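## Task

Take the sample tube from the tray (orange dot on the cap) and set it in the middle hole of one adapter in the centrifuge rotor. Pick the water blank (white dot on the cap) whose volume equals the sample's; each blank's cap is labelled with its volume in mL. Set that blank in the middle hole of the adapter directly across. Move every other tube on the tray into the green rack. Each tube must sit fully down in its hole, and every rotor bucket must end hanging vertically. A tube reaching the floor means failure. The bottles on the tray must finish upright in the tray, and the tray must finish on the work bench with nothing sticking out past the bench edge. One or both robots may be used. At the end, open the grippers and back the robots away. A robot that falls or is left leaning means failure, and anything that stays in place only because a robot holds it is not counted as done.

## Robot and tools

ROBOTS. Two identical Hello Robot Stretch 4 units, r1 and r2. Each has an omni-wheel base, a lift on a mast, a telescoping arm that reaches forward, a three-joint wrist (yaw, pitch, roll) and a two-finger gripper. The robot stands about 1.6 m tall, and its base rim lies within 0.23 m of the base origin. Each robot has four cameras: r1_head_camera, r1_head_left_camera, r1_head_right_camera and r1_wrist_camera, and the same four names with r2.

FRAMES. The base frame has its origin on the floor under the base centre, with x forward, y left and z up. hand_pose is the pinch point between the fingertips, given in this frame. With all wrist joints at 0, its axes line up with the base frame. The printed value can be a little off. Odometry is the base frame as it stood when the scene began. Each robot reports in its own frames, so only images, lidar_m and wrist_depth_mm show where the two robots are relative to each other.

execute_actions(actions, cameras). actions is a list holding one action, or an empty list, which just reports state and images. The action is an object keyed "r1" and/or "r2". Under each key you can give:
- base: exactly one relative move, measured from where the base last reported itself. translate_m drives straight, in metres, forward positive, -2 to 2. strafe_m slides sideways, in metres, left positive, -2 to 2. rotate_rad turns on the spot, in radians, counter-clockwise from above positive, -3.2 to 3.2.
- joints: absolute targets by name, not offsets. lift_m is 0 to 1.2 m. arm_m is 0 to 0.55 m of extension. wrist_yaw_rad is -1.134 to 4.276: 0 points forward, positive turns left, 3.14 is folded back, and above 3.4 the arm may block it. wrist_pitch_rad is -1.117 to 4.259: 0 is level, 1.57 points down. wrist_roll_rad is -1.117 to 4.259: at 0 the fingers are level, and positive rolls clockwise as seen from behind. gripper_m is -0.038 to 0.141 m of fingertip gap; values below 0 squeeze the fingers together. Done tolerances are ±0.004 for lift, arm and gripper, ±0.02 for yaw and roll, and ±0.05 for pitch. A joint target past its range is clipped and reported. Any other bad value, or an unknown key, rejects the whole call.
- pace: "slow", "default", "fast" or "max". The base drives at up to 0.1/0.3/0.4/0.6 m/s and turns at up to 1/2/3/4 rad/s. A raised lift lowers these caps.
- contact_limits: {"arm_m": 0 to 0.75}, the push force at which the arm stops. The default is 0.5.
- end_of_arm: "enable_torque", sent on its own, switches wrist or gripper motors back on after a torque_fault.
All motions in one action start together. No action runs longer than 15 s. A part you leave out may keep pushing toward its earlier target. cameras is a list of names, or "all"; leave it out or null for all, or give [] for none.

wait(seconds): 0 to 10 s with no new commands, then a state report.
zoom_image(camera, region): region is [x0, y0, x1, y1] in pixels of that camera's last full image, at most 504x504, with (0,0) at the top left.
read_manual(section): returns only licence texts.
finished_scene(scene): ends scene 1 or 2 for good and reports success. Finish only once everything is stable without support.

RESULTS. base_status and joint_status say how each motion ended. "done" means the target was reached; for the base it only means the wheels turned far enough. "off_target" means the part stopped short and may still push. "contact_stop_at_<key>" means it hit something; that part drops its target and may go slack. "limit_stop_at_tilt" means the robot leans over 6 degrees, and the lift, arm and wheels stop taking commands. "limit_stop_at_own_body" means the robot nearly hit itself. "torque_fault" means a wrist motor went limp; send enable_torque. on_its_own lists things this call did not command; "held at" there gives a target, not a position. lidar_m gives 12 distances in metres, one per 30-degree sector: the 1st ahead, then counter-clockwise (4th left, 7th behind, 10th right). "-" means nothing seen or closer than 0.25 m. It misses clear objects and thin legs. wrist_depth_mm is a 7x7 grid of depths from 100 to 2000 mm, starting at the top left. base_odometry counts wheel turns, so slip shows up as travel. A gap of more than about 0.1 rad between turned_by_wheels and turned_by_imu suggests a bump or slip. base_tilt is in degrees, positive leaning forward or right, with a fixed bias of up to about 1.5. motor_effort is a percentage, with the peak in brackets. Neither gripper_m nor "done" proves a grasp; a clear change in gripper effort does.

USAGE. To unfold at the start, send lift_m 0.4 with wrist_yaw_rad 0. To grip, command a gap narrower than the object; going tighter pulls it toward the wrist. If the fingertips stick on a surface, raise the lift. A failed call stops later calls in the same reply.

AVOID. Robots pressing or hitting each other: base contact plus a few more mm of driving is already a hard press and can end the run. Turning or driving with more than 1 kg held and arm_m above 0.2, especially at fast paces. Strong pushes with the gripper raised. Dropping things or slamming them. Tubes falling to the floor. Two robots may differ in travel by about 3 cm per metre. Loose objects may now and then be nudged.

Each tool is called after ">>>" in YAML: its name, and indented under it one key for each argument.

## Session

>>> execute_actions:
  actions: []

Scene clock: 0.00 s.
r1.base_odometry: x=+0.000 y=+0.000 heading=+0.000 (m, m, rad; r1's odometry frame)
r1.turned_by_wheels: +0.000 (rad since the last result)
r1.turned_by_imu: +0.000 (rad since the last result)
r1.base_tilt: forward=-0.7 right=+0.1 (deg)
r1.lidar_m: 0.86 1.78 3.10 3.86 1.27 1.27 1.68 5.65 1.18 0.74 0.68 0.69
r1.base_status: not commanded
r1.joint_positions: lift_m=+0.257 arm_m=+0.001 wrist_yaw_rad=+3.205 wrist_pitch_rad=-0.005 wrist_roll_rad=+0.000 gripper_m=+0.057
r1.joint_status: not commanded
r1.motor_effort: lift_m=+21 arm_m=+0 wrist_yaw_rad=+1 wrist_pitch_rad=-7 wrist_roll_rad=+0 gripper_m=-2 wheel_0=+0 wheel_1=+0 wheel_2=+0 (%)
r1.hand_pose: x=-0.1219 y=+0.0688 z=+0.4369 quat_wxyz=(-0.032, +0.002, +0.000, +0.999) (m; r1's base frame)
r1.wrist_depth_mm: - 136 136 - - - - / - - 134 - - - - / - 107 134 - - 1499 1576 / - 118 141 - - - 1118 / 186 - - - - - 1098 / 205 1756 199 1661 208 1397 1118 / 202 1138 1042 137 1098 976 1078
r2.base_odometry: x=+0.000 y=+0.000 heading=+0.000 (m, m, rad; r2's odometry frame)
r2.turned_by_wheels: +0.000 (rad since the last result)
r2.turned_by_imu: +0.000 (rad since the last result)
r2.base_tilt: forward=-0.5 right=+0.4 (deg)
r2.lidar_m: 4.24 4.06 1.31 1.61 5.22 1.19 0.74 0.64 0.66 0.80 1.49 3.53
r2.base_status: not commanded
r2.joint_positions: lift_m=+0.258 arm_m=+0.002 wrist_yaw_rad=+3.230 wrist_pitch_rad=+0.003 wrist_roll_rad=+0.008 gripper_m=+0.057
r2.joint_status: not commanded
r2.motor_effort: lift_m=+21 arm_m=+0 wrist_yaw_rad=-4 wrist_pitch_rad=-6 wrist_roll_rad=+0 gripper_m=-4 wheel_0=+1 wheel_1=+0 wheel_2=+0 (%)
r2.hand_pose: x=-0.1217 y=+0.0615 z=+0.4347 quat_wxyz=(-0.044, -0.002, +0.004, +0.999) (m; r2's base frame)
r2.wrist_depth_mm: - 137 135 991 1205 1464 - / - - 135 991 1182 1537 - / - 107 135 991 1182 1464 1921 / - 117 136 960 1182 1499 - / 195 699 854 991 1182 1499 1921 / 208 732 198 976 193 1397 1464 / 208 707 809 114 1078 976 1025
pictures: r1_head_camera, r1_head_left_camera, r1_head_right_camera, r1_wrist_camera, r2_head_camera, r2_head_left_camera, r2_head_right_camera, r2_wrist_camera
Images, in order (width x height): r1_head_camera 420x560, r1_head_left_camera 420x672, r1_head_right_camera 420x672, r1_wrist_camera 616x392, r2_head_camera 420x560, r2_head_left_camera 420x672, r2_head_right_camera 420x672, r2_wrist_camera 616x392.

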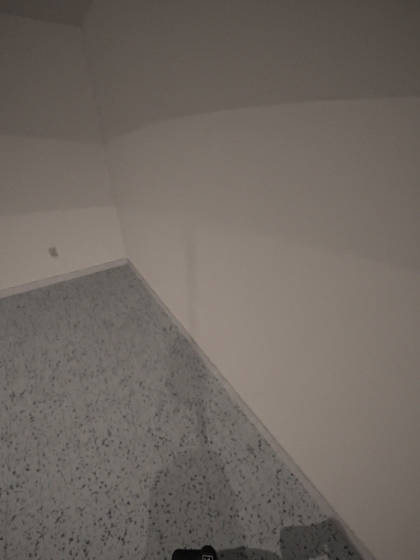

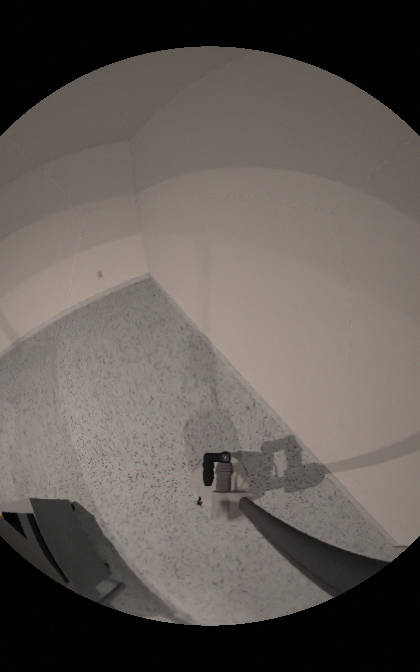

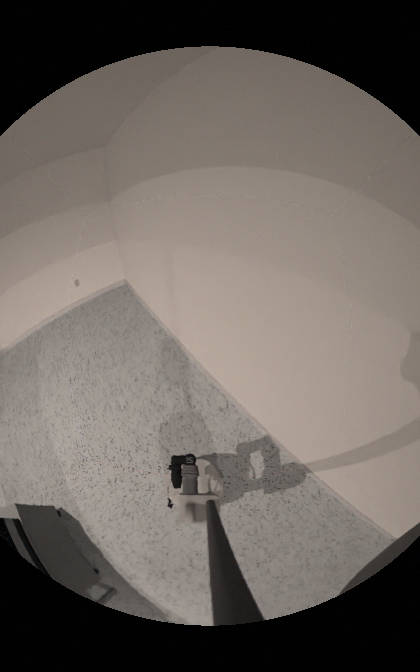

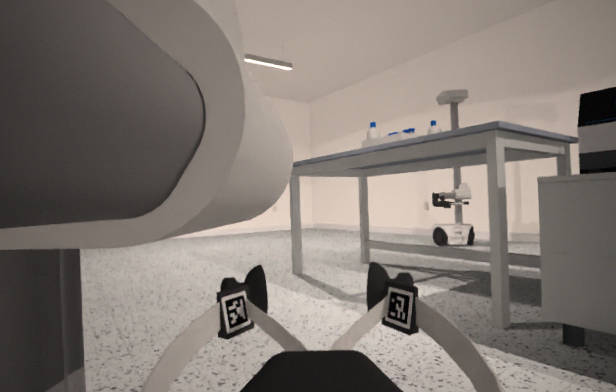

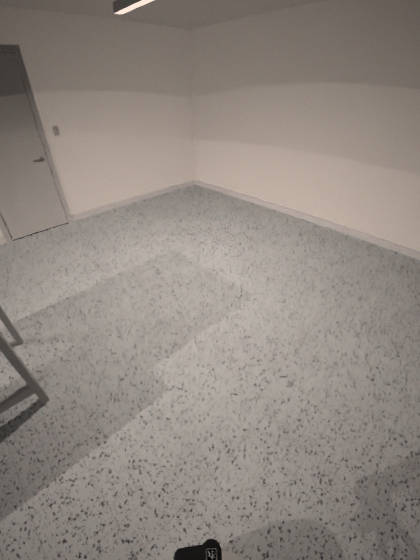

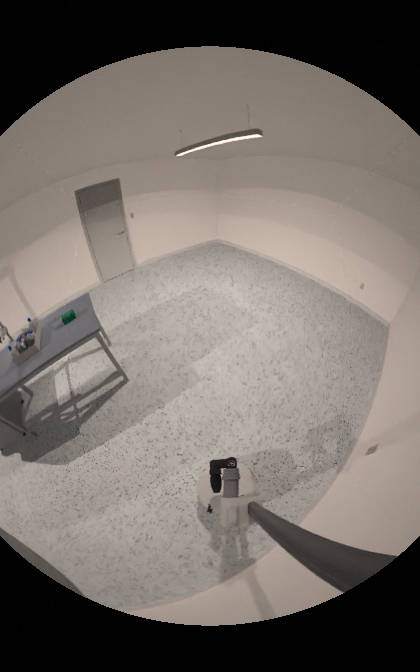

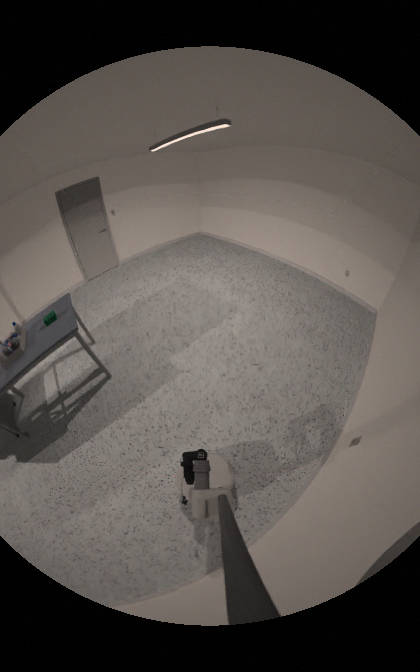

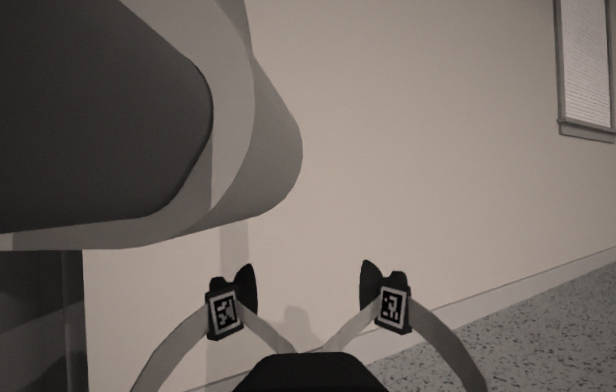

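>>> execute_actions:
  actions:
    - {"r1":{"base":{"rotate_rad":2.245},"pace":"fast"},"r2":{"base":{"rotate_rad":0.724},"pace":"fast"}}
  cameras: []

>>> execute_actions:
  actions:
    - {"r1":{"base":{"strafe_m":1.4},"joints":{"lift_m":0.45,"wrist_yaw_rad":0},"pace":"max"},"r2":{"base":{"strafe_m":1.0},"joints":{"lift_m":0.45,"wrist_yaw_rad":0},"pace":"max"}}
  cameras: ["r1_head_camera","r2_head_camera"]

Scene clock: 2.90 s.
r1.base_odometry: x=+0.000 y=+0.000 heading=+2.245 (m, m, rad; r1's odometry frame)
r1.turned_by_wheels: +2.245 (rad since the last result)
r1.turned_by_imu: +2.252 (rad since the last result)
r1.base_tilt: forward=-0.6 right=+0.1 (deg)
r1.lidar_m: 1.26 1.32 1.85 2.81 1.01 0.72 0.69 0.72 0.96 2.64 3.17 4.19
r1.base_status: done
r1.joint_positions: lift_m=+0.257 arm_m=+0.001 wrist_yaw_rad=+3.205 wrist_pitch_rad=-0.005 wrist_roll_rad=+0.000 gripper_m=+0.057
r1.joint_status: not commanded
r1.motor_effort: lift_m=+21(21) arm_m=+0(0) wrist_yaw_rad=+0(0) wrist_pitch_rad=-8(7) wrist_roll_rad=+0(0) gripper_m=-5(2) wheel_0=+0(9) wheel_1=+0(8) wheel_2=+0(8) (%)
r1.hand_pose: x=-0.1218 y=+0.0688 z=+0.4369 quat_wxyz=(-0.032, +0.002, +0.000, +0.999) (m; r1's base frame)
r1.wrist_depth_mm: - 136 136 809 809 798 788 / - - 134 820 798 788 778 / - 108 134 798 798 798 778 / - 118 141 820 788 788 768 / 186 820 820 809 798 778 768 / 205 820 198 798 208 778 778 / 202 831 820 137 788 778 778
r2.base_odometry: x=+0.000 y=+0.000 heading=+0.724 (m, m, rad; r2's odometry frame)
r2.turned_by_wheels: +0.724 (rad since the last result)
r2.turned_by_imu: +0.715 (rad since the last result)
r2.base_tilt: forward=-0.4 right=+0.3 (deg)
r2.lidar_m: 1.33 1.38 1.88 2.66 0.95 0.68 0.65 0.67 0.91 2.50 3.67 4.27
r2.base_status: done
r2.joint_positions: lift_m=+0.258 arm_m=+0.002 wrist_yaw_rad=+3.230 wrist_pitch_rad=+0.003 wrist_roll_rad=+0.008 gripper_m=+0.057
r2.joint_status: not commanded
r2.motor_effort: lift_m=+22(22) arm_m=+0(0) wrist_yaw_rad=-2(2) wrist_pitch_rad=-6(6) wrist_roll_rad=-1(1) gripper_m=-1(3) wheel_0=+1(5) wheel_1=+2(7) wheel_2=+1(9) (%)
r2.hand_pose: x=-0.1217 y=+0.0615 z=+0.4347 quat_wxyz=(-0.044, -0.002, +0.004, +0.999) (m; r2's base frame)
r2.wrist_depth_mm: - 136 136 778 759 741 723 / - - 135 768 750 741 715 / - 107 135 768 750 741 732 / - 117 137 768 750 741 723 / 195 798 788 768 750 741 723 / 209 809 198 768 193 750 723 / 207 798 788 114 759 741 732
pictures: none
No camera images: the call's "cameras" was empty. Leave "cameras" out to get every camera's image.

Scene clock: 6.70 s.
r1.base_odometry: x=-1.094 y=-0.874 heading=+2.245 (m, m, rad; r1's odometry frame)
r1.turned_by_wheels: +0.000 (rad since the last result)
r1.turned_by_imu: -0.003 (rad since the last result)
r1.base_tilt: forward=-0.8 right=+0.0 (deg)
r1.lidar_m: 1.24 1.31 4.48 3.04 1.05 0.74 0.72 0.74 1.00 2.66 1.82 1.32
r1.base_status: done
r1.joint_positions: lift_m=+0.450 arm_m=+0.001 wrist_yaw_rad=+0.000 wrist_pitch_rad=-0.005 wrist_roll_rad=+0.000 gripper_m=+0.057
r1.joint_status: all done
r1.motor_effort: lift_m=+22(28) arm_m=+0(0) wrist_yaw_rad=+0(7) wrist_pitch_rad=-7(8) wrist_roll_rad=+0(0) gripper_m=+0(0) wheel_0=+1(13) wheel_1=-1(12) wheel_2=+0(1) (%)
r1.hand_pose: x=+0.4602 y=-0.0873 z=+0.6295 quat_wxyz=(+1.000, +0.000, -0.002, +0.000) (m; r1's base frame)
r1.wrist_depth_mm: - - - - - - - / - - - - - - 1618 / - - - - - - 1661 / - 1708 - 1078 1078 1661 1255 / - - - - - 1661 1098 / - - 198 - 207 1708 1098 / 1464 1499 1397 137 1499 1281 1118
r2.base_odometry: x=-0.663 y=+0.749 heading=+0.724 (m, m, rad; r2's odometry frame)
r2.turned_by_wheels: +0.000 (rad since the last result)
r2.turned_by_imu: -0.002 (rad since the last result)
r2.base_tilt: forward=-0.4 right=+0.3 (deg)
r2.lidar_m: 1.28 1.37 1.96 2.70 0.92 0.69 0.64 0.69 0.97 2.54 4.64 1.37
r2.base_status: done
r2.joint_positions: lift_m=+0.450 arm_m=+0.002 wrist_yaw_rad=+0.000 wrist_pitch_rad=+0.003 wrist_roll_rad=+0.008 gripper_m=+0.057
r2.joint_status: all done
r2.motor_effort: lift_m=+24(27) arm_m=+0(0) wrist_yaw_rad=-3(8) wrist_pitch_rad=-6(6) wrist_roll_rad=-1(1) gripper_m=-3(2) wheel_0=-1(12) wheel_1=-1(17) wheel_2=+1(4) (%)
r2.hand_pose: x=+0.4619 y=-0.0873 z=+0.6270 quat_wxyz=(+1.000, +0.004, +0.002, +0.000) (m; r2's base frame)
r2.wrist_depth_mm: - - - - - - - / - - - - - - - / - - - 1464 - - - / 1308 1138 1118 - - 1756 - / 1229 1756 - - - - - / 1182 1808 198 - 193 - 1808 / 1205 1160 1229 114 1160 1138 1281
pictures: r1_head_camera, r2_head_camera
Images, in order (width x height): r1_head_camera 420x560, r2_head_camera 420x560.

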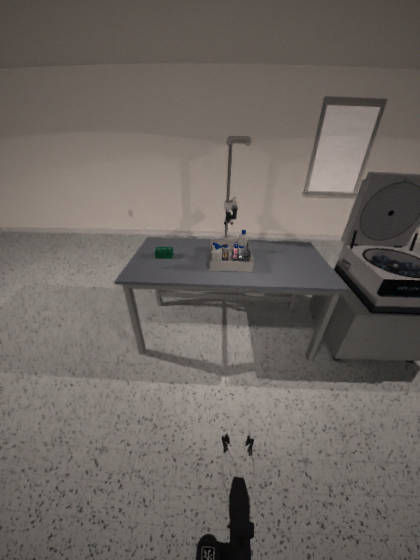

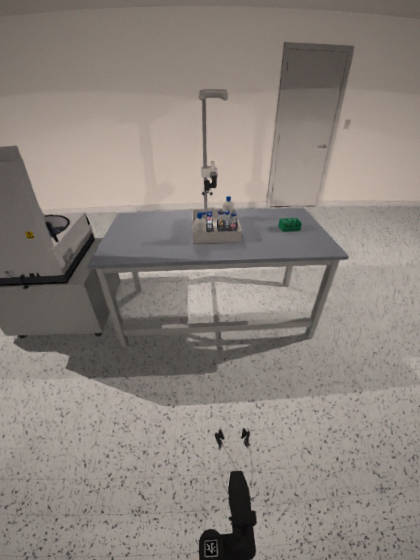

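>>> execute_actions:
  actions:
    - {"r1":{"base":{"translate_m":0.96},"joints":{"lift_m":1.2,"wrist_pitch_rad":1.57,"gripper_m":0.044},"pace":"fast"},"r2":{"base":{"translate_m":0.8},"joints":{"lift_m":0.8,"wrist_pitch_rad":0.15,"gripper_m":0.044},"pace":"fast"}}
  cameras: []

>>> execute_actions:
  actions:
    - {"r1":{"joints":{"arm_m":0.42},"pace":"fast"},"r2":{"joints":{"arm_m":0.1}}}
  cameras: ["r1_wrist_camera","r2_wrist_camera"]

Scene clock: 11.20 s.
r1.base_odometry: x=-1.693 y=-0.124 heading=+2.245 (m, m, rad; r1's odometry frame)
r1.turned_by_wheels: +0.000 (rad since the last result)
r1.turned_by_imu: -0.001 (rad since the last result)
r1.base_tilt: forward=-0.7 right=+0.1 (deg)
r1.lidar_m: 0.31 0.32 0.45 4.30 2.40 1.75 1.65 1.74 2.32 1.32 0.47 0.34
r1.base_status: done
r1.joint_positions: lift_m=+1.199 arm_m=+0.001 wrist_yaw_rad=+0.000 wrist_pitch_rad=+1.570 wrist_roll_rad=+0.000 gripper_m=+0.044
r1.joint_status: all done
r1.motor_effort: lift_m=+25(26) arm_m=+0(0) wrist_yaw_rad=+0(0) wrist_pitch_rad=-1(4) wrist_roll_rad=+0(0) gripper_m=-3(1) wheel_0=-2(5) wheel_1=-1(6) wheel_2=+3(15) (%)
r1.hand_pose: x=+0.1719 y=-0.0874 z=+1.0889 quat_wxyz=(+0.707, +0.000, +0.707, +0.000) (m; r1's base frame)
r1.wrist_depth_mm: 559 564 549 544 549 549 539 / 564 559 549 549 544 544 544 / 554 549 559 1308 1308 1308 1138 / 1336 1308 1308 1308 1308 1281 1255 / 1281 1308 1308 1078 1281 1281 1281 / 1308 1281 198 1078 186 1308 1281 / 1308 1308 1308 138 1308 1281 1281
r2.base_odometry: x=-0.063 y=+1.279 heading=+0.724 (m, m, rad; r2's odometry frame)
r2.turned_by_wheels: +0.000 (rad since the last result)
r2.turned_by_imu: +0.000 (rad since the last result)
r2.base_tilt: forward=-0.4 right=+0.4 (deg)
r2.lidar_m: 0.49 0.53 0.74 4.24 2.08 1.51 1.44 1.51 2.06 4.47 0.75 0.54
r2.base_status: done
r2.joint_positions: lift_m=+0.800 arm_m=+0.002 wrist_yaw_rad=+0.000 wrist_pitch_rad=+0.152 wrist_roll_rad=+0.008 gripper_m=+0.044
r2.joint_status: all done
r2.motor_effort: lift_m=+25(27) arm_m=+0(0) wrist_yaw_rad=-2(4) wrist_pitch_rad=-6(7) wrist_roll_rad=+0(1) gripper_m=-4(3) wheel_0=-1(6) wheel_1=-1(8) wheel_2=+0(10) (%)
r2.hand_pose: x=+0.4585 y=-0.0874 z=+0.9342 quat_wxyz=(+0.997, +0.004, +0.076, +0.000) (m; r2's base frame)
r2.wrist_depth_mm: - - - - - - - / - - - - - - - / - - - - - - - / - - - - - - - / 917 904 741 699 707 820 707 / 603 591 201 525 193 564 549 / 452 427 433 114 430 404 418
pictures: none
No camera images: the call's "cameras" was empty. Leave "cameras" out to get every camera's image.

Scene clock: 13.17 s.
r1.base_odometry: x=-1.693 y=-0.124 heading=+2.245 (m, m, rad; r1's odometry frame)
r1.turned_by_wheels: +0.000 (rad since the last result)
r1.turned_by_imu: +0.001 (rad since the last result)
r1.base_tilt: forward=-0.7 right=+0.1 (deg)
r1.lidar_m: 0.31 0.32 0.47 4.30 2.41 1.77 1.67 1.73 2.30 1.31 0.46 0.33
r1.base_status: not commanded
r1.joint_positions: lift_m=+1.199 arm_m=+0.418 wrist_yaw_rad=+0.000 wrist_pitch_rad=+1.570 wrist_roll_rad=+0.000 gripper_m=+0.044
r1.joint_status: all done
r1.motor_effort: lift_m=+25(25) arm_m=+9(4) wrist_yaw_rad=+0(0) wrist_pitch_rad=-1(1) wrist_roll_rad=+0(0) gripper_m=-3(2) wheel_0=-2(2) wheel_1=-1(1) wheel_2=+2(3) (%)
r1.hand_pose: x=+0.5897 y=-0.0874 z=+1.0889 quat_wxyz=(+0.707, +0.000, +0.707, +0.000) (m; r1's base frame)
r1.wrist_depth_mm: 559 554 549 544 410 544 544 / 549 554 549 539 549 539 535 / 549 549 488 544 539 539 530 / 554 549 496 549 549 544 535 / 549 549 508 539 535 539 544 / 559 544 197 535 187 544 535 / 554 549 544 138 544 535 539
r2.base_odometry: x=-0.063 y=+1.279 heading=+0.724 (m, m, rad; r2's odometry frame)
r2.turned_by_wheels: +0.000 (rad since the last result)
r2.turned_by_imu: +0.000 (rad since the last result)
r2.base_tilt: forward=-0.4 right=+0.4 (deg)
r2.lidar_m: 0.50 0.54 0.74 4.25 2.11 1.50 1.44 1.49 2.04 4.51 0.78 0.54
r2.base_status: not commanded
r2.joint_positions: lift_m=+0.800 arm_m=+0.099 wrist_yaw_rad=+0.000 wrist_pitch_rad=+0.152 wrist_roll_rad=+0.008 gripper_m=+0.044
r2.joint_status: all done
r2.motor_effort: lift_m=+25(25) arm_m=+8(9) wrist_yaw_rad=-2(2) wrist_pitch_rad=-5(6) wrist_roll_rad=+0(1) gripper_m=-4(4) wheel_0=-2(1) wheel_1=-1(1) wheel_2=+0(0) (%)
r2.hand_pose: x=+0.5547 y=-0.0874 z=+0.9342 quat_wxyz=(+0.997, +0.004, +0.076, +0.000) (m; r2's base frame)
r2.wrist_depth_mm: - - - - - - - / - - - - - - - / - - - - - - - / - - - - - - - / 917 878 449 647 627 809 788 / 609 603 201 433 193 525 549 / 449 424 430 114 430 399 418
pictures: r1_wrist_camera, r2_wrist_camera
Images, in order (width x height): r1_wrist_camera 616x392, r2_wrist_camera 616x392.

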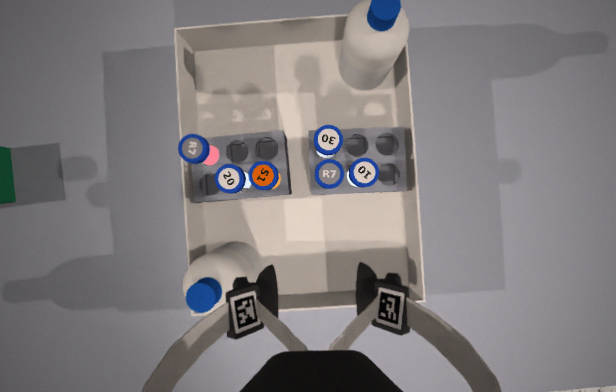

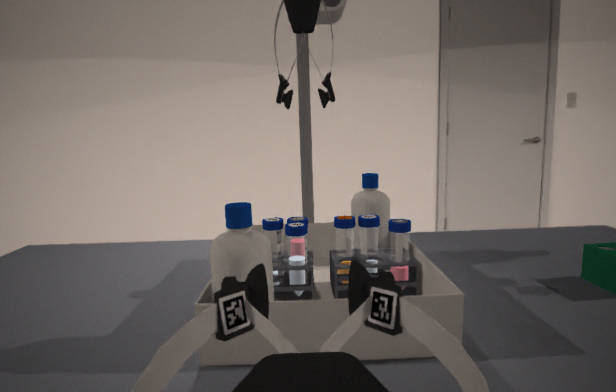

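>>> zoom_image:
  camera: "r2_wrist_camera"
  region: [250, 205, 430, 305]

Region (250, 205, 430, 305) of r2_wrist_camera's 616x392 image, scaled by 2.800.

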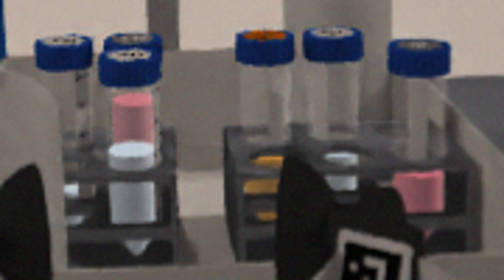

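>>> execute_actions:
  actions:
    - {"r1":{"base":{"strafe_m":0.063},"joints":{"arm_m":0.505,"lift_m":1.09,"wrist_roll_rad":1.57}},"r2":{"joints":{"arm_m":0.01,"lift_m":1.15,"wrist_pitch_rad":1.57},"pace":"max"}}
  cameras: ["r1_wrist_camera"]

Scene clock: 16.07 s.
r1.base_odometry: x=-1.742 y=-0.163 heading=+2.245 (m, m, rad; r1's odometry frame)
r1.turned_by_wheels: +0.000 (rad since the last result)
r1.turned_by_imu: +0.001 (rad since the last result)
r1.base_tilt: forward=-0.7 right=+0.1 (deg)
r1.lidar_m: 0.30 0.33 0.46 4.23 2.39 1.75 1.66 1.72 2.34 1.33 0.46 0.33
r1.base_status: done
r1.joint_positions: lift_m=+1.090 arm_m=+0.503 wrist_yaw_rad=+0.000 wrist_pitch_rad=+1.570 wrist_roll_rad=+1.569 gripper_m=+0.044
r1.joint_status: all done
r1.motor_effort: lift_m=+17(23) arm_m=+9(9) wrist_yaw_rad=+0(0) wrist_pitch_rad=-1(1) wrist_roll_rad=+2(7) gripper_m=-4(4) wheel_0=+1(9) wheel_1=+0(9) wheel_2=+0(2) (%)
r1.hand_pose: x=+0.6746 y=-0.0874 z=+0.9801 quat_wxyz=(+0.501, +0.500, +0.500, -0.499) (m; r1's base frame)
r1.wrist_depth_mm: 442 442 442 442 439 442 436 / 442 303 430 392 439 436 439 / 436 319 436 375 439 436 436 / 439 433 433 433 433 436 433 / 436 433 439 373 436 436 433 / 436 436 196 373 187 297 433 / 436 389 402 138 407 254 433
r2.base_odometry: x=-0.064 y=+1.279 heading=+0.724 (m, m, rad; r2's odometry frame)
r2.turned_by_wheels: +0.000 (rad since the last result)
r2.turned_by_imu: +0.000 (rad since the last result)
r2.base_tilt: forward=-0.4 right=+0.4 (deg)
r2.lidar_m: 0.51 0.56 0.74 4.23 2.09 1.51 1.45 1.51 2.07 4.48 0.75 0.53
r2.base_status: not commanded
r2.joint_positions: lift_m=+1.150 arm_m=+0.011 wrist_yaw_rad=+0.000 wrist_pitch_rad=+1.570 wrist_roll_rad=+0.008 gripper_m=+0.044
r2.joint_status: all done
r2.motor_effort: lift_m=+24(28) arm_m=-8(9) wrist_yaw_rad=+1(3) wrist_pitch_rad=+1(4) wrist_roll_rad=+0(1) gripper_m=-3(4) wheel_0=-1(1) wheel_1=-1(1) wheel_2=+0(0) (%)
r2.hand_pose: x=+0.1825 y=-0.0874 z=+1.0395 quat_wxyz=(+0.707, +0.003, +0.707, -0.003) (m; r2's base frame)
r2.wrist_depth_mm: 1255 1255 1255 1255 1255 1255 1255 / 1255 1281 1229 1255 1229 1255 1229 / 1281 1229 1255 1255 1255 1255 1255 / 1229 1255 1255 1229 1255 1255 1255 / 1281 1255 1042 1042 1255 1255 1255 / 1255 1255 201 1042 193 1255 1229 / 1255 1255 1281 114 1229 1229 1255
pictures: r1_wrist_camera
Images, in order (width x height): r1_wrist_camera 616x392.

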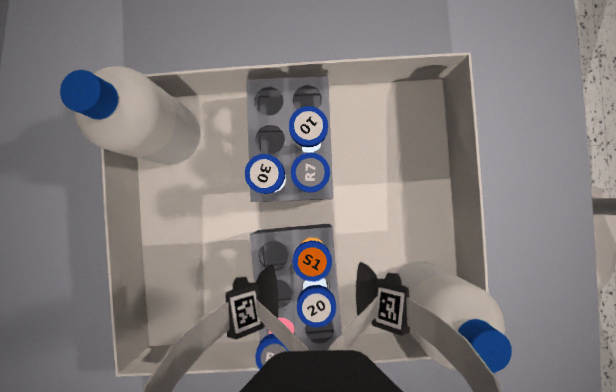

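>>> execute_actions:
  actions:
    - {"r1":{"base":{"strafe_m":-0.003},"joints":{"arm_m":0.507,"lift_m":1.012}},"r2":{"base":{"translate_m":0.14}}}
  cameras: ["r1_wrist_camera"]

Scene clock: 18.30 s.
r1.base_odometry: x=-1.740 y=-0.161 heading=+2.245 (m, m, rad; r1's odometry frame)
r1.turned_by_wheels: +0.000 (rad since the last result)
r1.turned_by_imu: +0.001 (rad since the last result)
r1.base_tilt: forward=-0.7 right=+0.1 (deg)
r1.lidar_m: 0.30 0.33 0.46 4.24 2.41 1.73 1.67 1.71 2.33 1.32 0.47 0.33
r1.base_status: done
r1.joint_positions: lift_m=+1.012 arm_m=+0.505 wrist_yaw_rad=+0.000 wrist_pitch_rad=+1.570 wrist_roll_rad=+1.569 gripper_m=+0.044
r1.joint_status: all done
r1.motor_effort: lift_m=+17(17) arm_m=+8(14) wrist_yaw_rad=+0(0) wrist_pitch_rad=-1(1) wrist_roll_rad=+2(1) gripper_m=-1(1) wheel_0=+1(5) wheel_1=+0(1) wheel_2=+0(0) (%)
r1.hand_pose: x=+0.6766 y=-0.0874 z=+0.9021 quat_wxyz=(+0.501, +0.500, +0.500, -0.499) (m; r1's base frame)
r1.wrist_depth_mm: 225 364 362 327 334 340 362 / 216 262 359 297 355 355 359 / 289 306 357 298 357 347 357 / 342 357 353 298 357 355 357 / 364 357 357 298 357 353 359 / 359 357 198 236 187 268 357 / 357 355 351 138 347 213 212
r2.base_odometry: x=+0.041 y=+1.372 heading=+0.724 (m, m, rad; r2's odometry frame)
r2.turned_by_wheels: +0.000 (rad since the last result)
r2.turned_by_imu: +0.000 (rad since the last result)
r2.base_tilt: forward=-0.5 right=+0.4 (deg)
r2.lidar_m: 0.37 0.38 0.55 4.24 2.29 1.64 1.58 1.66 2.27 4.49 0.57 0.40
r2.base_status: done
r2.joint_positions: lift_m=+1.150 arm_m=+0.011 wrist_yaw_rad=+0.000 wrist_pitch_rad=+1.570 wrist_roll_rad=+0.008 gripper_m=+0.044
r2.joint_status: not commanded
r2.motor_effort: lift_m=+24(24) arm_m=-7(7) wrist_yaw_rad=-2(0) wrist_pitch_rad=+1(1) wrist_roll_rad=-1(1) gripper_m=-4(6) wheel_0=+0(7) wheel_1=+0(5) wheel_2=+2(6) (%)
r2.hand_pose: x=+0.1825 y=-0.0874 z=+1.0395 quat_wxyz=(+0.707, +0.003, +0.707, -0.003) (m; r2's base frame)
r2.wrist_depth_mm: 500 500 500 504 500 504 504 / 508 521 1229 1229 1060 1229 1078 / 1281 1229 1255 1255 1255 1255 1255 / 1229 1229 1229 1281 1255 1255 1255 / 1281 1255 1042 1060 1255 1255 1229 / 1229 1281 201 1042 194 1229 1255 / 1281 1255 1229 114 1229 1255 1255
pictures: r1_wrist_camera
Images, in order (width x height): r1_wrist_camera 616x392.

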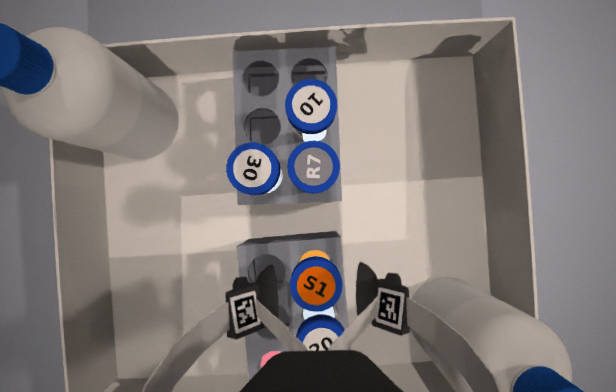

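>>> execute_actions:
  actions:
    - {"r1":{"joints":{"gripper_m":0.015,"lift_m":1.009}},"r2":{"base":{"translate_m":0.13},"pace":"fast"}}
  cameras: []

>>> execute_actions:
  actions:
    - {"r1":{"joints":{"lift_m":1.17}},"r2":{"base":{"strafe_m":-0.15},"pace":"fast"}}
  cameras: ["r1_wrist_camera"]

>>> execute_actions:
  actions:
    - {"r1":{"base":{"strafe_m":-0.6},"joints":{"wrist_roll_rad":0}},"r2":{"joints":{"arm_m":0.15},"pace":"slow"}}
  cameras: []

>>> execute_actions:
  actions:
    - {"r1":{"base":{"strafe_m":-0.6},"joints":{"arm_m":0.36}},"r2":{"joints":{"arm_m":0.44}}}
  cameras: ["r1_wrist_camera","r2_wrist_camera"]

Scene clock: 21.17 s.
r1.base_odometry: x=-1.740 y=-0.161 heading=+2.245 (m, m, rad; r1's odometry frame)
r1.turned_by_wheels: +0.000 (rad since the last result)
r1.turned_by_imu: +0.001 (rad since the last result)
r1.base_tilt: forward=-0.8 right=+0.1 (deg)
r1.lidar_m: 0.29 0.31 0.46 4.24 2.40 1.77 1.65 1.72 2.32 1.31 0.44 0.33
r1.base_status: not commanded
r1.joint_positions: lift_m=+1.009 arm_m=+0.505 wrist_yaw_rad=+0.000 wrist_pitch_rad=+1.570 wrist_roll_rad=+1.569 gripper_m=+0.015
r1.joint_status: all done
r1.motor_effort: lift_m=+17(17) arm_m=+9(9) wrist_yaw_rad=+1(0) wrist_pitch_rad=-1(1) wrist_roll_rad=+2(2) gripper_m=-8(9) wheel_0=+0(0) wheel_1=+0(0) wheel_2=+1(0) (%)
r1.hand_pose: x=+0.6766 y=-0.0874 z=+0.8991 quat_wxyz=(+0.501, +0.500, +0.500, -0.499) (m; r1's base frame)
r1.wrist_depth_mm: 220 359 362 304 332 319 362 / 213 263 355 296 355 342 355 / 289 306 357 296 355 345 357 / 338 359 355 293 353 351 353 / 340 355 351 294 353 351 353 / 357 355 294 230 185 268 351 / 357 342 334 139 349 208 209
r2.base_odometry: x=+0.139 y=+1.458 heading=+0.724 (m, m, rad; r2's odometry frame)
r2.turned_by_wheels: +0.000 (rad since the last result)
r2.turned_by_imu: +0.000 (rad since the last result)
r2.base_tilt: forward=-0.4 right=+0.4 (deg)
r2.lidar_m: 0.25 0.26 0.35 1.23 2.49 1.79 1.69 1.77 2.45 4.48 0.37 0.27
r2.base_status: done
r2.joint_positions: lift_m=+1.150 arm_m=+0.011 wrist_yaw_rad=+0.000 wrist_pitch_rad=+1.570 wrist_roll_rad=+0.008 gripper_m=+0.044
r2.joint_status: not commanded
r2.motor_effort: lift_m=+24(24) arm_m=-7(7) wrist_yaw_rad=-3(3) wrist_pitch_rad=+1(2) wrist_roll_rad=-1(1) gripper_m=-2(5) wheel_0=-1(3) wheel_1=-1(2) wheel_2=+2(9) (%)
r2.hand_pose: x=+0.1825 y=-0.0874 z=+1.0395 quat_wxyz=(+0.707, +0.003, +0.707, -0.003) (m; r2's base frame)
r2.wrist_depth_mm: 500 500 500 504 500 500 500 / 504 500 500 500 496 500 500 / 500 500 504 496 504 500 500 / 1255 1281 1281 1281 1281 1281 1255 / 1255 1255 1042 1042 1255 1255 1281 / 1229 1255 200 1042 194 1281 1255 / 1229 1255 1255 114 1281 1255 1281
pictures: none
No camera images: the call's "cameras" was empty. Leave "cameras" out to get every camera's image.

Scene clock: 22.90 s.
r1.base_odometry: x=-1.740 y=-0.161 heading=+2.245 (m, m, rad; r1's odometry frame)
r1.turned_by_wheels: +0.000 (rad since the last result)
r1.turned_by_imu: +0.001 (rad since the last result)
r1.base_tilt: forward=-0.7 right=+0.2 (deg)
r1.lidar_m: 0.29 0.32 0.45 4.24 2.40 1.76 1.69 1.74 2.30 1.30 0.45 0.32
r1.base_status: not commanded
r1.joint_positions: lift_m=+1.170 arm_m=+0.505 wrist_yaw_rad=+0.000 wrist_pitch_rad=+1.570 wrist_roll_rad=+1.569 gripper_m=+0.015
r1.joint_status: all done
r1.motor_effort: lift_m=+25(27) arm_m=+9(8) wrist_yaw_rad=+0(0) wrist_pitch_rad=-1(1) wrist_roll_rad=+1(2) gripper_m=-9(11) wheel_0=+0(0) wheel_1=+0(0) wheel_2=+0(1) (%)
r1.hand_pose: x=+0.6767 y=-0.0874 z=+1.0594 quat_wxyz=(+0.501, +0.500, +0.500, -0.499) (m; r1's base frame)
r1.wrist_depth_mm: 521 521 525 521 517 525 1308 / 521 521 517 517 512 517 1255 / 525 387 512 512 512 521 1255 / 521 517 517 512 517 517 1060 / 521 512 517 452 517 512 1042 / 517 512 492 230 185 508 1281 / 512 512 517 139 512 512 512
r2.base_odometry: x=+0.238 y=+1.346 heading=+0.724 (m, m, rad; r2's odometry frame)
r2.turned_by_wheels: +0.000 (rad since the last result)
r2.turned_by_imu: +0.000 (rad since the last result)
r2.base_tilt: forward=-0.4 right=+0.4 (deg)
r2.lidar_m: 0.25 0.28 0.36 1.25 2.46 1.80 1.71 1.78 2.42 4.33 0.37 0.26
r2.base_status: done
r2.joint_positions: lift_m=+1.150 arm_m=+0.011 wrist_yaw_rad=+0.000 wrist_pitch_rad=+1.570 wrist_roll_rad=+0.008 gripper_m=+0.044
r2.joint_status: not commanded
r2.motor_effort: lift_m=+24(24) arm_m=-7(7) wrist_yaw_rad=-3(0) wrist_pitch_rad=+1(1) wrist_roll_rad=-2(1) gripper_m=-4(3) wheel_0=-2(8) wheel_1=+0(7) wheel_2=+1(2) (%)
r2.hand_pose: x=+0.1825 y=-0.0874 z=+1.0395 quat_wxyz=(+0.707, +0.003, +0.707, -0.003) (m; r2's base frame)
r2.wrist_depth_mm: 500 500 504 496 500 500 500 / 500 500 504 504 500 500 504 / 500 500 500 504 500 500 500 / 1255 1255 1255 1255 1255 1229 1229 / 1229 1255 1042 1060 1229 1229 1255 / 1229 1255 201 1042 193 1281 1229 / 1255 1255 1255 114 1281 1281 1255
pictures: r1_wrist_camera
Images, in order (width x height): r1_wrist_camera 616x392.

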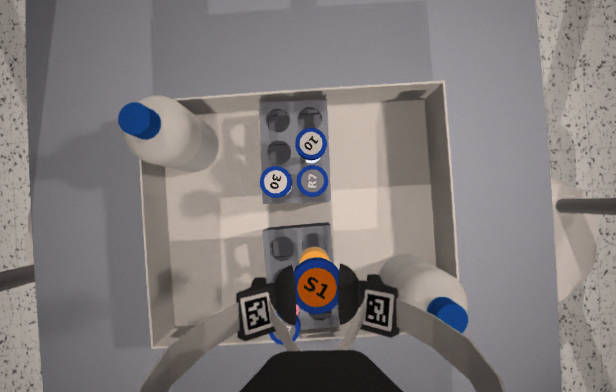

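Scene clock: 26.23 s.
r1.base_odometry: x=-1.271 y=+0.213 heading=+2.245 (m, m, rad; r1's odometry frame)
r1.turned_by_wheels: +0.000 (rad since the last result)
r1.turned_by_imu: +0.003 (rad since the last result)
r1.base_tilt: forward=-0.8 right=+0.2 (deg)
r1.lidar_m: 0.30 0.33 0.47 1.25 2.38 1.73 1.66 1.72 2.31 3.91 0.51 0.33
r1.base_status: done
r1.joint_positions: lift_m=+1.170 arm_m=+0.505 wrist_yaw_rad=+0.000 wrist_pitch_rad=+1.570 wrist_roll_rad=+0.001 gripper_m=+0.015
r1.joint_status: all done
r1.motor_effort: lift_m=+25(25) arm_m=+9(9) wrist_yaw_rad=+0(0) wrist_pitch_rad=-1(1) wrist_roll_rad=-1(5) gripper_m=-10(8) wheel_0=-3(7) wheel_1=-1(9) wheel_2=+0(1) (%)
r1.hand_pose: x=+0.6767 y=-0.0874 z=+1.0594 quat_wxyz=(+0.707, +0.000, +0.707, +0.000) (m; r1's base frame)
r1.wrist_depth_mm: 525 521 521 508 508 1255 1255 / 521 521 521 517 517 715 615 / 525 517 512 517 512 715 627 / 521 521 512 512 504 723 634 / 525 517 517 517 508 715 640 / 517 517 512 230 184 715 647 / 521 525 517 139 508 517 647
r2.base_odometry: x=+0.238 y=+1.346 heading=+0.724 (m, m, rad; r2's odometry frame)
r2.turned_by_wheels: +0.000 (rad since the last result)
r2.turned_by_imu: +0.000 (rad since the last result)
r2.base_tilt: forward=-0.4 right=+0.4 (deg)
r2.lidar_m: 0.25 0.28 0.38 1.27 2.49 1.79 1.71 1.79 2.45 4.34 0.40 0.28
r2.base_status: not commanded
r2.joint_positions: lift_m=+1.150 arm_m=+0.149 wrist_yaw_rad=+0.000 wrist_pitch_rad=+1.570 wrist_roll_rad=+0.008 gripper_m=+0.044
r2.joint_status: all done
r2.motor_effort: lift_m=+24(24) arm_m=+8(8) wrist_yaw_rad=+0(0) wrist_pitch_rad=+2(1) wrist_roll_rad=-1(0) gripper_m=-3(3) wheel_0=-1(1) wheel_1=+0(0) wheel_2=+1(1) (%)
r2.hand_pose: x=+0.3197 y=-0.0874 z=+1.0395 quat_wxyz=(+0.707, +0.003, +0.707, -0.003) (m; r2's base frame)
r2.wrist_depth_mm: 357 496 496 496 500 500 496 / 404 442 496 496 500 496 500 / 504 504 496 496 500 500 500 / 500 500 504 500 500 504 504 / 500 500 504 500 504 504 500 / 1255 1255 201 1042 193 1255 1255 / 1255 1255 1078 114 1229 1229 1229
pictures: none
No camera images: the call's "cameras" was empty. Leave "cameras" out to get every camera's image.

Scene clock: 29.57 s.
r1.base_odometry: x=-0.803 y=+0.588 heading=+2.245 (m, m, rad; r1's odometry frame)
r1.turned_by_wheels: +0.000 (rad since the last result)
r1.turned_by_imu: +0.002 (rad since the last result)
r1.base_tilt: forward=-0.7 right=+0.1 (deg)
r1.lidar_m: 0.32 0.35 0.48 1.25 2.41 1.73 1.66 1.70 2.27 3.30 0.48 0.35
r1.base_status: done
r1.joint_positions: lift_m=+1.170 arm_m=+0.362 wrist_yaw_rad=+0.000 wrist_pitch_rad=+1.570 wrist_roll_rad=+0.000 gripper_m=+0.015
r1.joint_status: all done
r1.motor_effort: lift_m=+25(25) arm_m=-9(5) wrist_yaw_rad=+0(0) wrist_pitch_rad=-1(1) wrist_roll_rad=-1(1) gripper_m=-8(11) wheel_0=-2(7) wheel_1=+1(8) wheel_2=+1(1) (%)
r1.hand_pose: x=+0.5327 y=-0.0874 z=+1.0594 quat_wxyz=(+0.707, +0.000, +0.707, +0.000) (m; r1's base frame)
r1.wrist_depth_mm: 559 1308 477 544 525 530 469 / 554 1308 473 539 535 530 469 / 535 1281 488 508 525 530 473 / 530 1281 480 530 535 525 462 / 521 1308 477 525 549 504 462 / 521 1281 473 230 185 466 462 / 521 1255 1118 139 1281 1281 1255
r2.base_odometry: x=+0.238 y=+1.346 heading=+0.724 (m, m, rad; r2's odometry frame)
r2.turned_by_wheels: +0.000 (rad since the last result)
r2.turned_by_imu: +0.000 (rad since the last result)
r2.base_tilt: forward=-0.4 right=+0.3 (deg)
r2.lidar_m: 0.25 0.27 0.36 1.25 2.51 1.76 1.70 1.79 2.46 4.33 0.41 0.29
r2.base_status: not commanded
r2.joint_positions: lift_m=+1.150 arm_m=+0.439 wrist_yaw_rad=+0.000 wrist_pitch_rad=+1.570 wrist_roll_rad=+0.008 gripper_m=+0.044
r2.joint_status: all done
r2.motor_effort: lift_m=+24(24) arm_m=+8(9) wrist_yaw_rad=+0(0) wrist_pitch_rad=+1(2) wrist_roll_rad=-1(1) gripper_m=-5(3) wheel_0=-1(1) wheel_1=+0(0) wheel_2=+1(1) (%)
r2.hand_pose: x=+0.6098 y=-0.0874 z=+1.0395 quat_wxyz=(+0.707, +0.003, +0.707, -0.003) (m; r2's base frame)
r2.wrist_depth_mm: 500 500 484 496 500 500 496 / 492 496 492 424 500 500 500 / 484 496 496 496 496 504 496 / 473 387 449 492 500 500 484 / 500 496 500 496 500 500 504 / 504 455 201 496 193 500 500 / 355 384 473 114 500 504 500
pictures: r1_wrist_camera, r2_wrist_camera
Images, in order (width x height): r1_wrist_camera 616x392, r2_wrist_camera 616x392.

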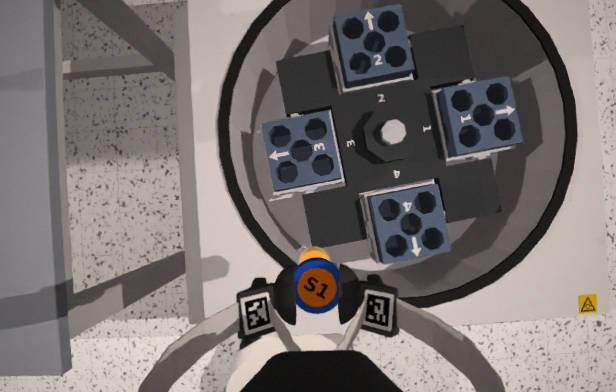

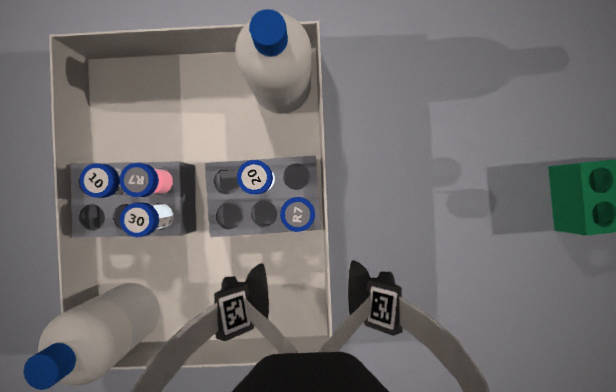

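>>> execute_actions:
  actions:
    - {"r1":{"base":{"strafe_m":0.025},"joints":{"arm_m":0.485,"lift_m":1.07},"pace":"slow"},"r2":{"base":{"strafe_m":0.011},"joints":{"arm_m":0.478,"lift_m":1.05}}}
  cameras: ["r1_wrist_camera","r2_wrist_camera"]

>>> zoom_image:
  camera: "r1_wrist_camera"
  region: [240, 180, 400, 320]

Scene clock: 33.27 s.
r1.base_odometry: x=-0.822 y=+0.572 heading=+2.245 (m, m, rad; r1's odometry frame)
r1.turned_by_wheels: +0.000 (rad since the last result)
r1.turned_by_imu: +0.001 (rad since the last result)
r1.base_tilt: forward=-0.7 right=+0.1 (deg)
r1.lidar_m: 0.32 0.34 0.48 1.28 2.40 1.72 1.65 1.70 2.31 3.33 0.49 0.33
r1.base_status: done
r1.joint_positions: lift_m=+1.070 arm_m=+0.483 wrist_yaw_rad=+0.000 wrist_pitch_rad=+1.570 wrist_roll_rad=+0.000 gripper_m=+0.015
r1.joint_status: all done
r1.motor_effort: lift_m=+17(23) arm_m=+9(7) wrist_yaw_rad=+0(1) wrist_pitch_rad=-1(1) wrist_roll_rad=-1(2) gripper_m=-9(12) wheel_0=-1(5) wheel_1=+1(4) wheel_2=+0(0) (%)
r1.hand_pose: x=+0.6546 y=-0.0874 z=+0.9601 quat_wxyz=(+0.707, +0.000, +0.707, +0.000) (m; r1's base frame)
r1.wrist_depth_mm: 609 1182 373 373 387 392 368 / 1042 976 375 415 436 442 413 / 1205 1205 373 433 427 433 455 / 1205 1182 375 439 430 430 402 / 1182 1182 375 404 430 427 427 / 1182 1182 370 230 185 424 430 / 544 723 370 140 433 402 418
r2.base_odometry: x=+0.231 y=+1.354 heading=+0.724 (m, m, rad; r2's odometry frame)
r2.turned_by_wheels: +0.000 (rad since the last result)
r2.turned_by_imu: +0.000 (rad since the last result)
r2.base_tilt: forward=-0.4 right=+0.3 (deg)
r2.lidar_m: 0.25 0.27 0.37 1.31 2.48 1.79 1.71 1.78 2.46 4.34 0.38 0.25
r2.base_status: done
r2.joint_positions: lift_m=+1.050 arm_m=+0.477 wrist_yaw_rad=+0.000 wrist_pitch_rad=+1.570 wrist_roll_rad=+0.008 gripper_m=+0.044
r2.joint_status: all done
r2.motor_effort: lift_m=+17(23) arm_m=+8(8) wrist_yaw_rad=-3(4) wrist_pitch_rad=+1(2) wrist_roll_rad=-1(1) gripper_m=-2(5) wheel_0=+1(6) wheel_1=-2(3) wheel_2=+1(1) (%)
r2.hand_pose: x=+0.6477 y=-0.0874 z=+0.9401 quat_wxyz=(+0.707, +0.003, +0.707, -0.003) (m; r2's base frame)
r2.wrist_depth_mm: 368 377 359 259 404 399 399 / 397 397 397 281 399 399 399 / 397 397 397 394 399 402 399 / 351 342 397 394 402 399 399 / 340 338 340 340 402 402 399 / 368 399 200 399 194 402 402 / 345 364 399 114 402 402 399
pictures: r1_wrist_camera, r2_wrist_camera
Images, in order (width x height): r1_wrist_camera 616x392, r2_wrist_camera 616x392.

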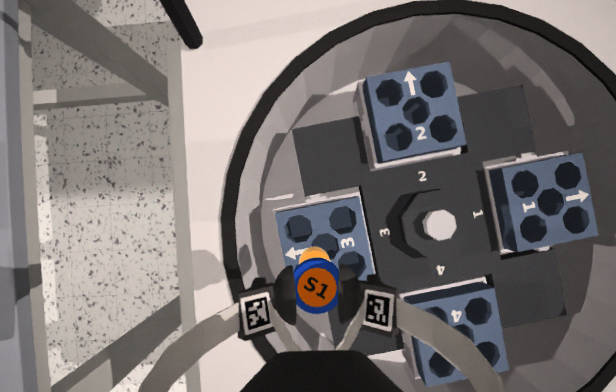

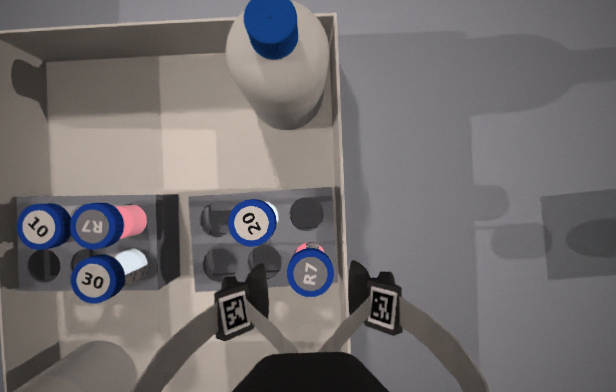

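Region (240, 180, 400, 320) of r1_wrist_camera's 616x392 image, scaled by 3.150; it fills the top 441 rows of this view, and the rest is white.

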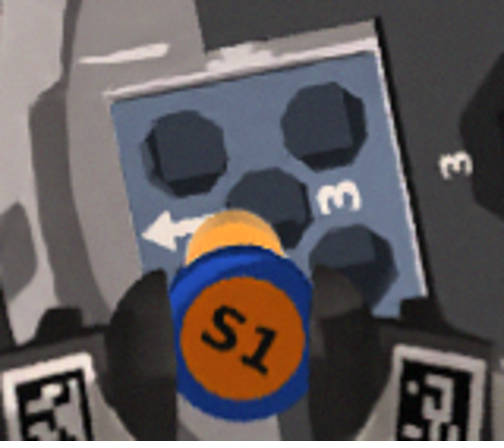

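>>> execute_actions:
  actions:
    - {"r1":{"base":{"strafe_m":-0.009},"joints":{"arm_m":0.488,"lift_m":1.025}},"r2":{"base":{"strafe_m":-0.002},"joints":{"lift_m":1.005}}}
  cameras: ["r1_wrist_camera","r2_wrist_camera"]

>>> zoom_image:
  camera: "r1_wrist_camera"
  region: [240, 180, 400, 320]

Scene clock: 35.53 s.
r1.base_odometry: x=-0.815 y=+0.578 heading=+2.245 (m, m, rad; r1's odometry frame)
r1.turned_by_wheels: +0.000 (rad since the last result)
r1.turned_by_imu: +0.001 (rad since the last result)
r1.base_tilt: forward=-0.6 right=+0.2 (deg)
r1.lidar_m: 0.32 0.34 0.49 1.28 2.40 1.73 1.64 1.71 2.32 3.32 0.49 0.34
r1.base_status: done
r1.joint_positions: lift_m=+1.025 arm_m=+0.486 wrist_yaw_rad=+0.000 wrist_pitch_rad=+1.570 wrist_roll_rad=+0.000 gripper_m=+0.015
r1.joint_status: all done
r1.motor_effort: lift_m=+17(16) arm_m=+9(6) wrist_yaw_rad=+0(0) wrist_pitch_rad=-1(1) wrist_roll_rad=-1(1) gripper_m=-11(9) wheel_0=+0(6) wheel_1=+1(10) wheel_2=+0(2) (%)
r1.hand_pose: x=+0.6576 y=-0.0874 z=+0.9151 quat_wxyz=(+0.707, +0.000, +0.707, +0.000) (m; r1's base frame)
r1.wrist_depth_mm: 640 750 329 329 382 377 343 / 1138 866 330 427 373 384 392 / 1138 1160 329 389 387 384 384 / 1138 1138 332 392 387 387 355 / 1138 1138 342 359 389 384 382 / 1118 1160 325 229 185 384 384 / 1138 715 329 139 382 357 407
r2.base_odometry: x=+0.232 y=+1.352 heading=+0.724 (m, m, rad; r2's odometry frame)
r2.turned_by_wheels: +0.000 (rad since the last result)
r2.turned_by_imu: +0.000 (rad since the last result)
r2.base_tilt: forward=-0.4 right=+0.3 (deg)
r2.lidar_m: 0.25 0.28 0.39 1.24 2.45 1.79 1.72 1.79 2.45 4.35 0.35 0.27
r2.base_status: done
r2.joint_positions: lift_m=+1.005 arm_m=+0.477 wrist_yaw_rad=+0.000 wrist_pitch_rad=+1.570 wrist_roll_rad=+0.008 gripper_m=+0.044
r2.joint_status: all done
r2.motor_effort: lift_m=+17(16) arm_m=+8(8) wrist_yaw_rad=-1(2) wrist_pitch_rad=+0(1) wrist_roll_rad=+0(1) gripper_m=-4(4) wheel_0=+1(7) wheel_1=-1(9) wheel_2=+0(1) (%)
r2.hand_pose: x=+0.6477 y=-0.0874 z=+0.8951 quat_wxyz=(+0.707, +0.003, +0.707, -0.003) (m; r2's base frame)
r2.wrist_depth_mm: 320 329 214 214 355 353 357 / 351 353 353 285 355 355 355 / 351 353 353 353 353 355 355 / 353 347 347 303 355 359 355 / 237 294 294 294 355 355 357 / 239 353 201 298 193 357 357 / 345 355 353 114 357 355 357
pictures: r1_wrist_camera, r2_wrist_camera
Images, in order (width x height): r1_wrist_camera 616x392, r2_wrist_camera 616x392.

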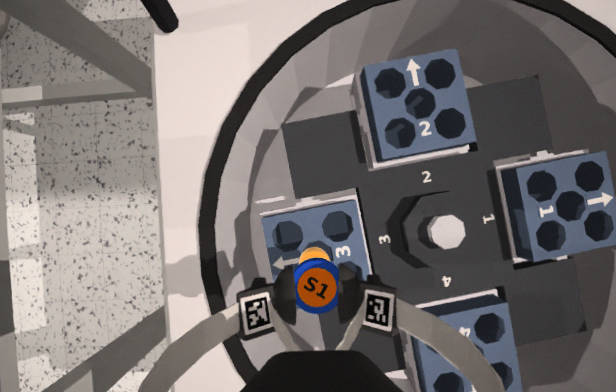

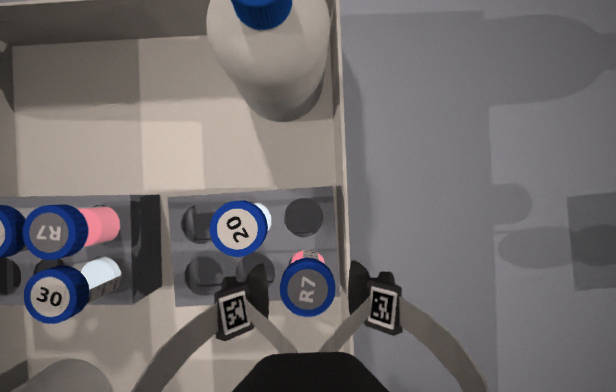

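Region (240, 180, 400, 320) of r1_wrist_camera's 616x392 image, scaled by 3.150; it fills the top 441 rows of this view, and the rest is white.

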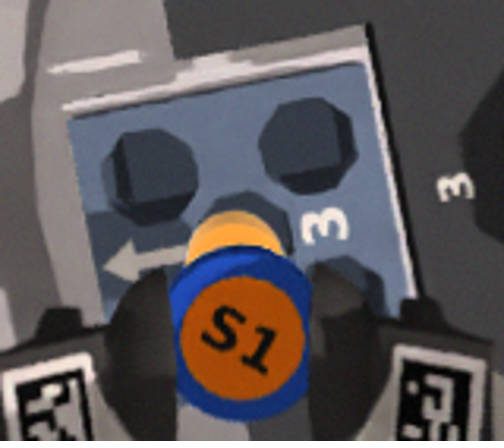

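>>> execute_actions:
  actions:
    - {"r1":{"base":{"strafe_m":-0.002},"joints":{"lift_m":0.97},"pace":"slow"},"r2":{"joints":{"gripper_m":0.015}}}
  cameras: []

>>> execute_actions:
  actions:
    - {"r1":{"joints":{"lift_m":0.927},"pace":"slow"},"r2":{"joints":{"lift_m":1.11}}}
  cameras: ["r1_wrist_camera","r2_wrist_camera"]

Scene clock: 37.73 s.
r1.base_odometry: x=-0.813 y=+0.579 heading=+2.245 (m, m, rad; r1's odometry frame)
r1.turned_by_wheels: +0.000 (rad since the last result)
r1.turned_by_imu: +0.001 (rad since the last result)
r1.base_tilt: forward=-0.6 right=+0.1 (deg)
r1.lidar_m: 0.32 0.33 0.47 1.27 2.40 1.72 1.64 1.70 2.30 3.30 0.48 0.34
r1.base_status: done
r1.joint_positions: lift_m=+0.970 arm_m=+0.486 wrist_yaw_rad=+0.000 wrist_pitch_rad=+1.570 wrist_roll_rad=+0.000 gripper_m=+0.015
r1.joint_status: all done
r1.motor_effort: lift_m=+17(16) arm_m=+9(9) wrist_yaw_rad=+0(1) wrist_pitch_rad=-1(2) wrist_roll_rad=-1(1) gripper_m=-8(10) wheel_0=-2(6) wheel_1=+0(2) wheel_2=+0(0) (%)
r1.hand_pose: x=+0.6576 y=-0.0874 z=+0.8601 quat_wxyz=(+0.707, +0.000, +0.707, +0.000) (m; r1's base frame)
r1.wrist_depth_mm: 654 274 273 301 343 351 343 / 1078 273 273 407 325 332 329 / 1078 274 294 334 330 332 329 / 1098 274 338 332 332 329 315 / 1060 1078 310 307 332 312 329 / 1098 1078 268 230 185 329 327 / 1098 647 273 139 330 303 329
r2.base_odometry: x=+0.232 y=+1.352 heading=+0.724 (m, m, rad; r2's odometry frame)
r2.turned_by_wheels: +0.000 (rad since the last result)
r2.turned_by_imu: +0.000 (rad since the last result)
r2.base_tilt: forward=-0.3 right=+0.3 (deg)
r2.lidar_m: 0.25 0.25 0.37 1.25 2.49 1.81 1.71 1.77 2.42 4.35 0.36 0.27
r2.base_status: not commanded
r2.joint_positions: lift_m=+1.005 arm_m=+0.477 wrist_yaw_rad=+0.000 wrist_pitch_rad=+1.570 wrist_roll_rad=+0.008 gripper_m=+0.015
r2.joint_status: all done
r2.motor_effort: lift_m=+17(17) arm_m=+8(8) wrist_yaw_rad=-3(2) wrist_pitch_rad=+0(1) wrist_roll_rad=+0(1) gripper_m=-13(12) wheel_0=+1(1) wheel_1=+0(0) wheel_2=+0(1) (%)
r2.hand_pose: x=+0.6477 y=-0.0874 z=+0.8951 quat_wxyz=(+0.707, +0.003, +0.707, -0.003) (m; r2's base frame)
r2.wrist_depth_mm: 320 329 215 213 353 355 353 / 353 353 353 285 353 353 355 / 351 353 353 351 357 355 355 / 353 345 347 304 355 353 355 / 238 294 296 293 357 357 355 / 239 353 194 231 191 357 355 / 343 353 353 114 357 357 357
pictures: none
No camera images: the call's "cameras" was empty. Leave "cameras" out to get every camera's image.

Scene clock: 39.20 s.
r1.base_odometry: x=-0.813 y=+0.579 heading=+2.245 (m, m, rad; r1's odometry frame)
r1.turned_by_wheels: +0.000 (rad since the last result)
r1.turned_by_imu: +0.000 (rad since the last result)
r1.base_tilt: forward=-0.7 right=+0.1 (deg)
r1.lidar_m: 0.33 0.34 0.48 1.29 2.39 1.74 1.64 1.71 2.31 3.32 0.48 0.34
r1.base_status: not commanded
r1.joint_positions: lift_m=+0.927 arm_m=+0.486 wrist_yaw_rad=+0.000 wrist_pitch_rad=+1.570 wrist_roll_rad=+0.000 gripper_m=+0.015
r1.joint_status: all done
r1.motor_effort: lift_m=+17(17) arm_m=+9(9) wrist_yaw_rad=+1(1) wrist_pitch_rad=-2(1) wrist_roll_rad=-1(1) gripper_m=-11(9) wheel_0=-2(2) wheel_1=+0(0) wheel_2=+0(0) (%)
r1.hand_pose: x=+0.6576 y=-0.0874 z=+0.8171 quat_wxyz=(+0.707, +0.000, +0.707, +0.000) (m; r1's base frame)
r1.wrist_depth_mm: 647 232 230 300 291 263 329 / 1042 232 241 349 283 267 289 / 1025 231 294 291 290 289 289 / 1060 231 327 291 291 276 289 / 1060 232 281 265 289 267 286 / 1025 232 232 230 184 287 286 / 1042 231 258 140 289 260 263
r2.base_odometry: x=+0.232 y=+1.352 heading=+0.724 (m, m, rad; r2's odometry frame)
r2.turned_by_wheels: +0.000 (rad since the last result)
r2.turned_by_imu: +0.000 (rad since the last result)
r2.base_tilt: forward=-0.4 right=+0.4 (deg)
r2.lidar_m: 0.25 0.26 0.35 1.25 2.47 1.80 1.71 1.80 2.45 4.35 0.37 0.25
r2.base_status: not commanded
r2.joint_positions: lift_m=+1.110 arm_m=+0.477 wrist_yaw_rad=+0.000 wrist_pitch_rad=+1.570 wrist_roll_rad=+0.008 gripper_m=+0.015
r2.joint_status: all done
r2.motor_effort: lift_m=+25(26) arm_m=+8(8) wrist_yaw_rad=-1(3) wrist_pitch_rad=+1(1) wrist_roll_rad=-2(0) gripper_m=-11(10) wheel_0=+1(1) wheel_1=+0(1) wheel_2=+0(0) (%)
r2.hand_pose: x=+0.6477 y=-0.0874 z=+0.9994 quat_wxyz=(+0.707, +0.003, +0.707, -0.003) (m; r2's base frame)
r2.wrist_depth_mm: 455 459 459 459 455 455 455 / 439 459 455 320 455 459 455 / 445 455 452 459 455 462 462 / 421 397 452 452 455 459 455 / 407 399 413 399 462 462 462 / 445 459 194 231 191 466 462 / 397 364 459 114 462 462 462
pictures: r1_wrist_camera, r2_wrist_camera
Images, in order (width x height): r1_wrist_camera 616x392, r2_wrist_camera 616x392.

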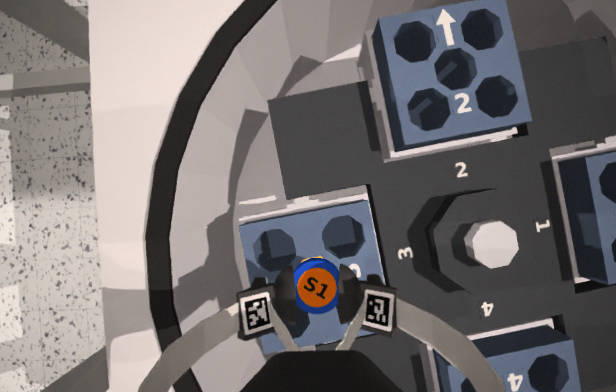

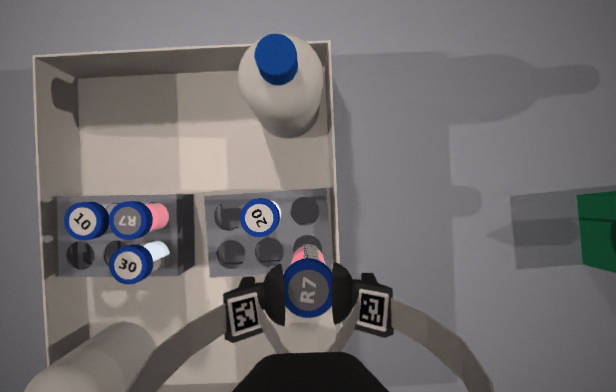

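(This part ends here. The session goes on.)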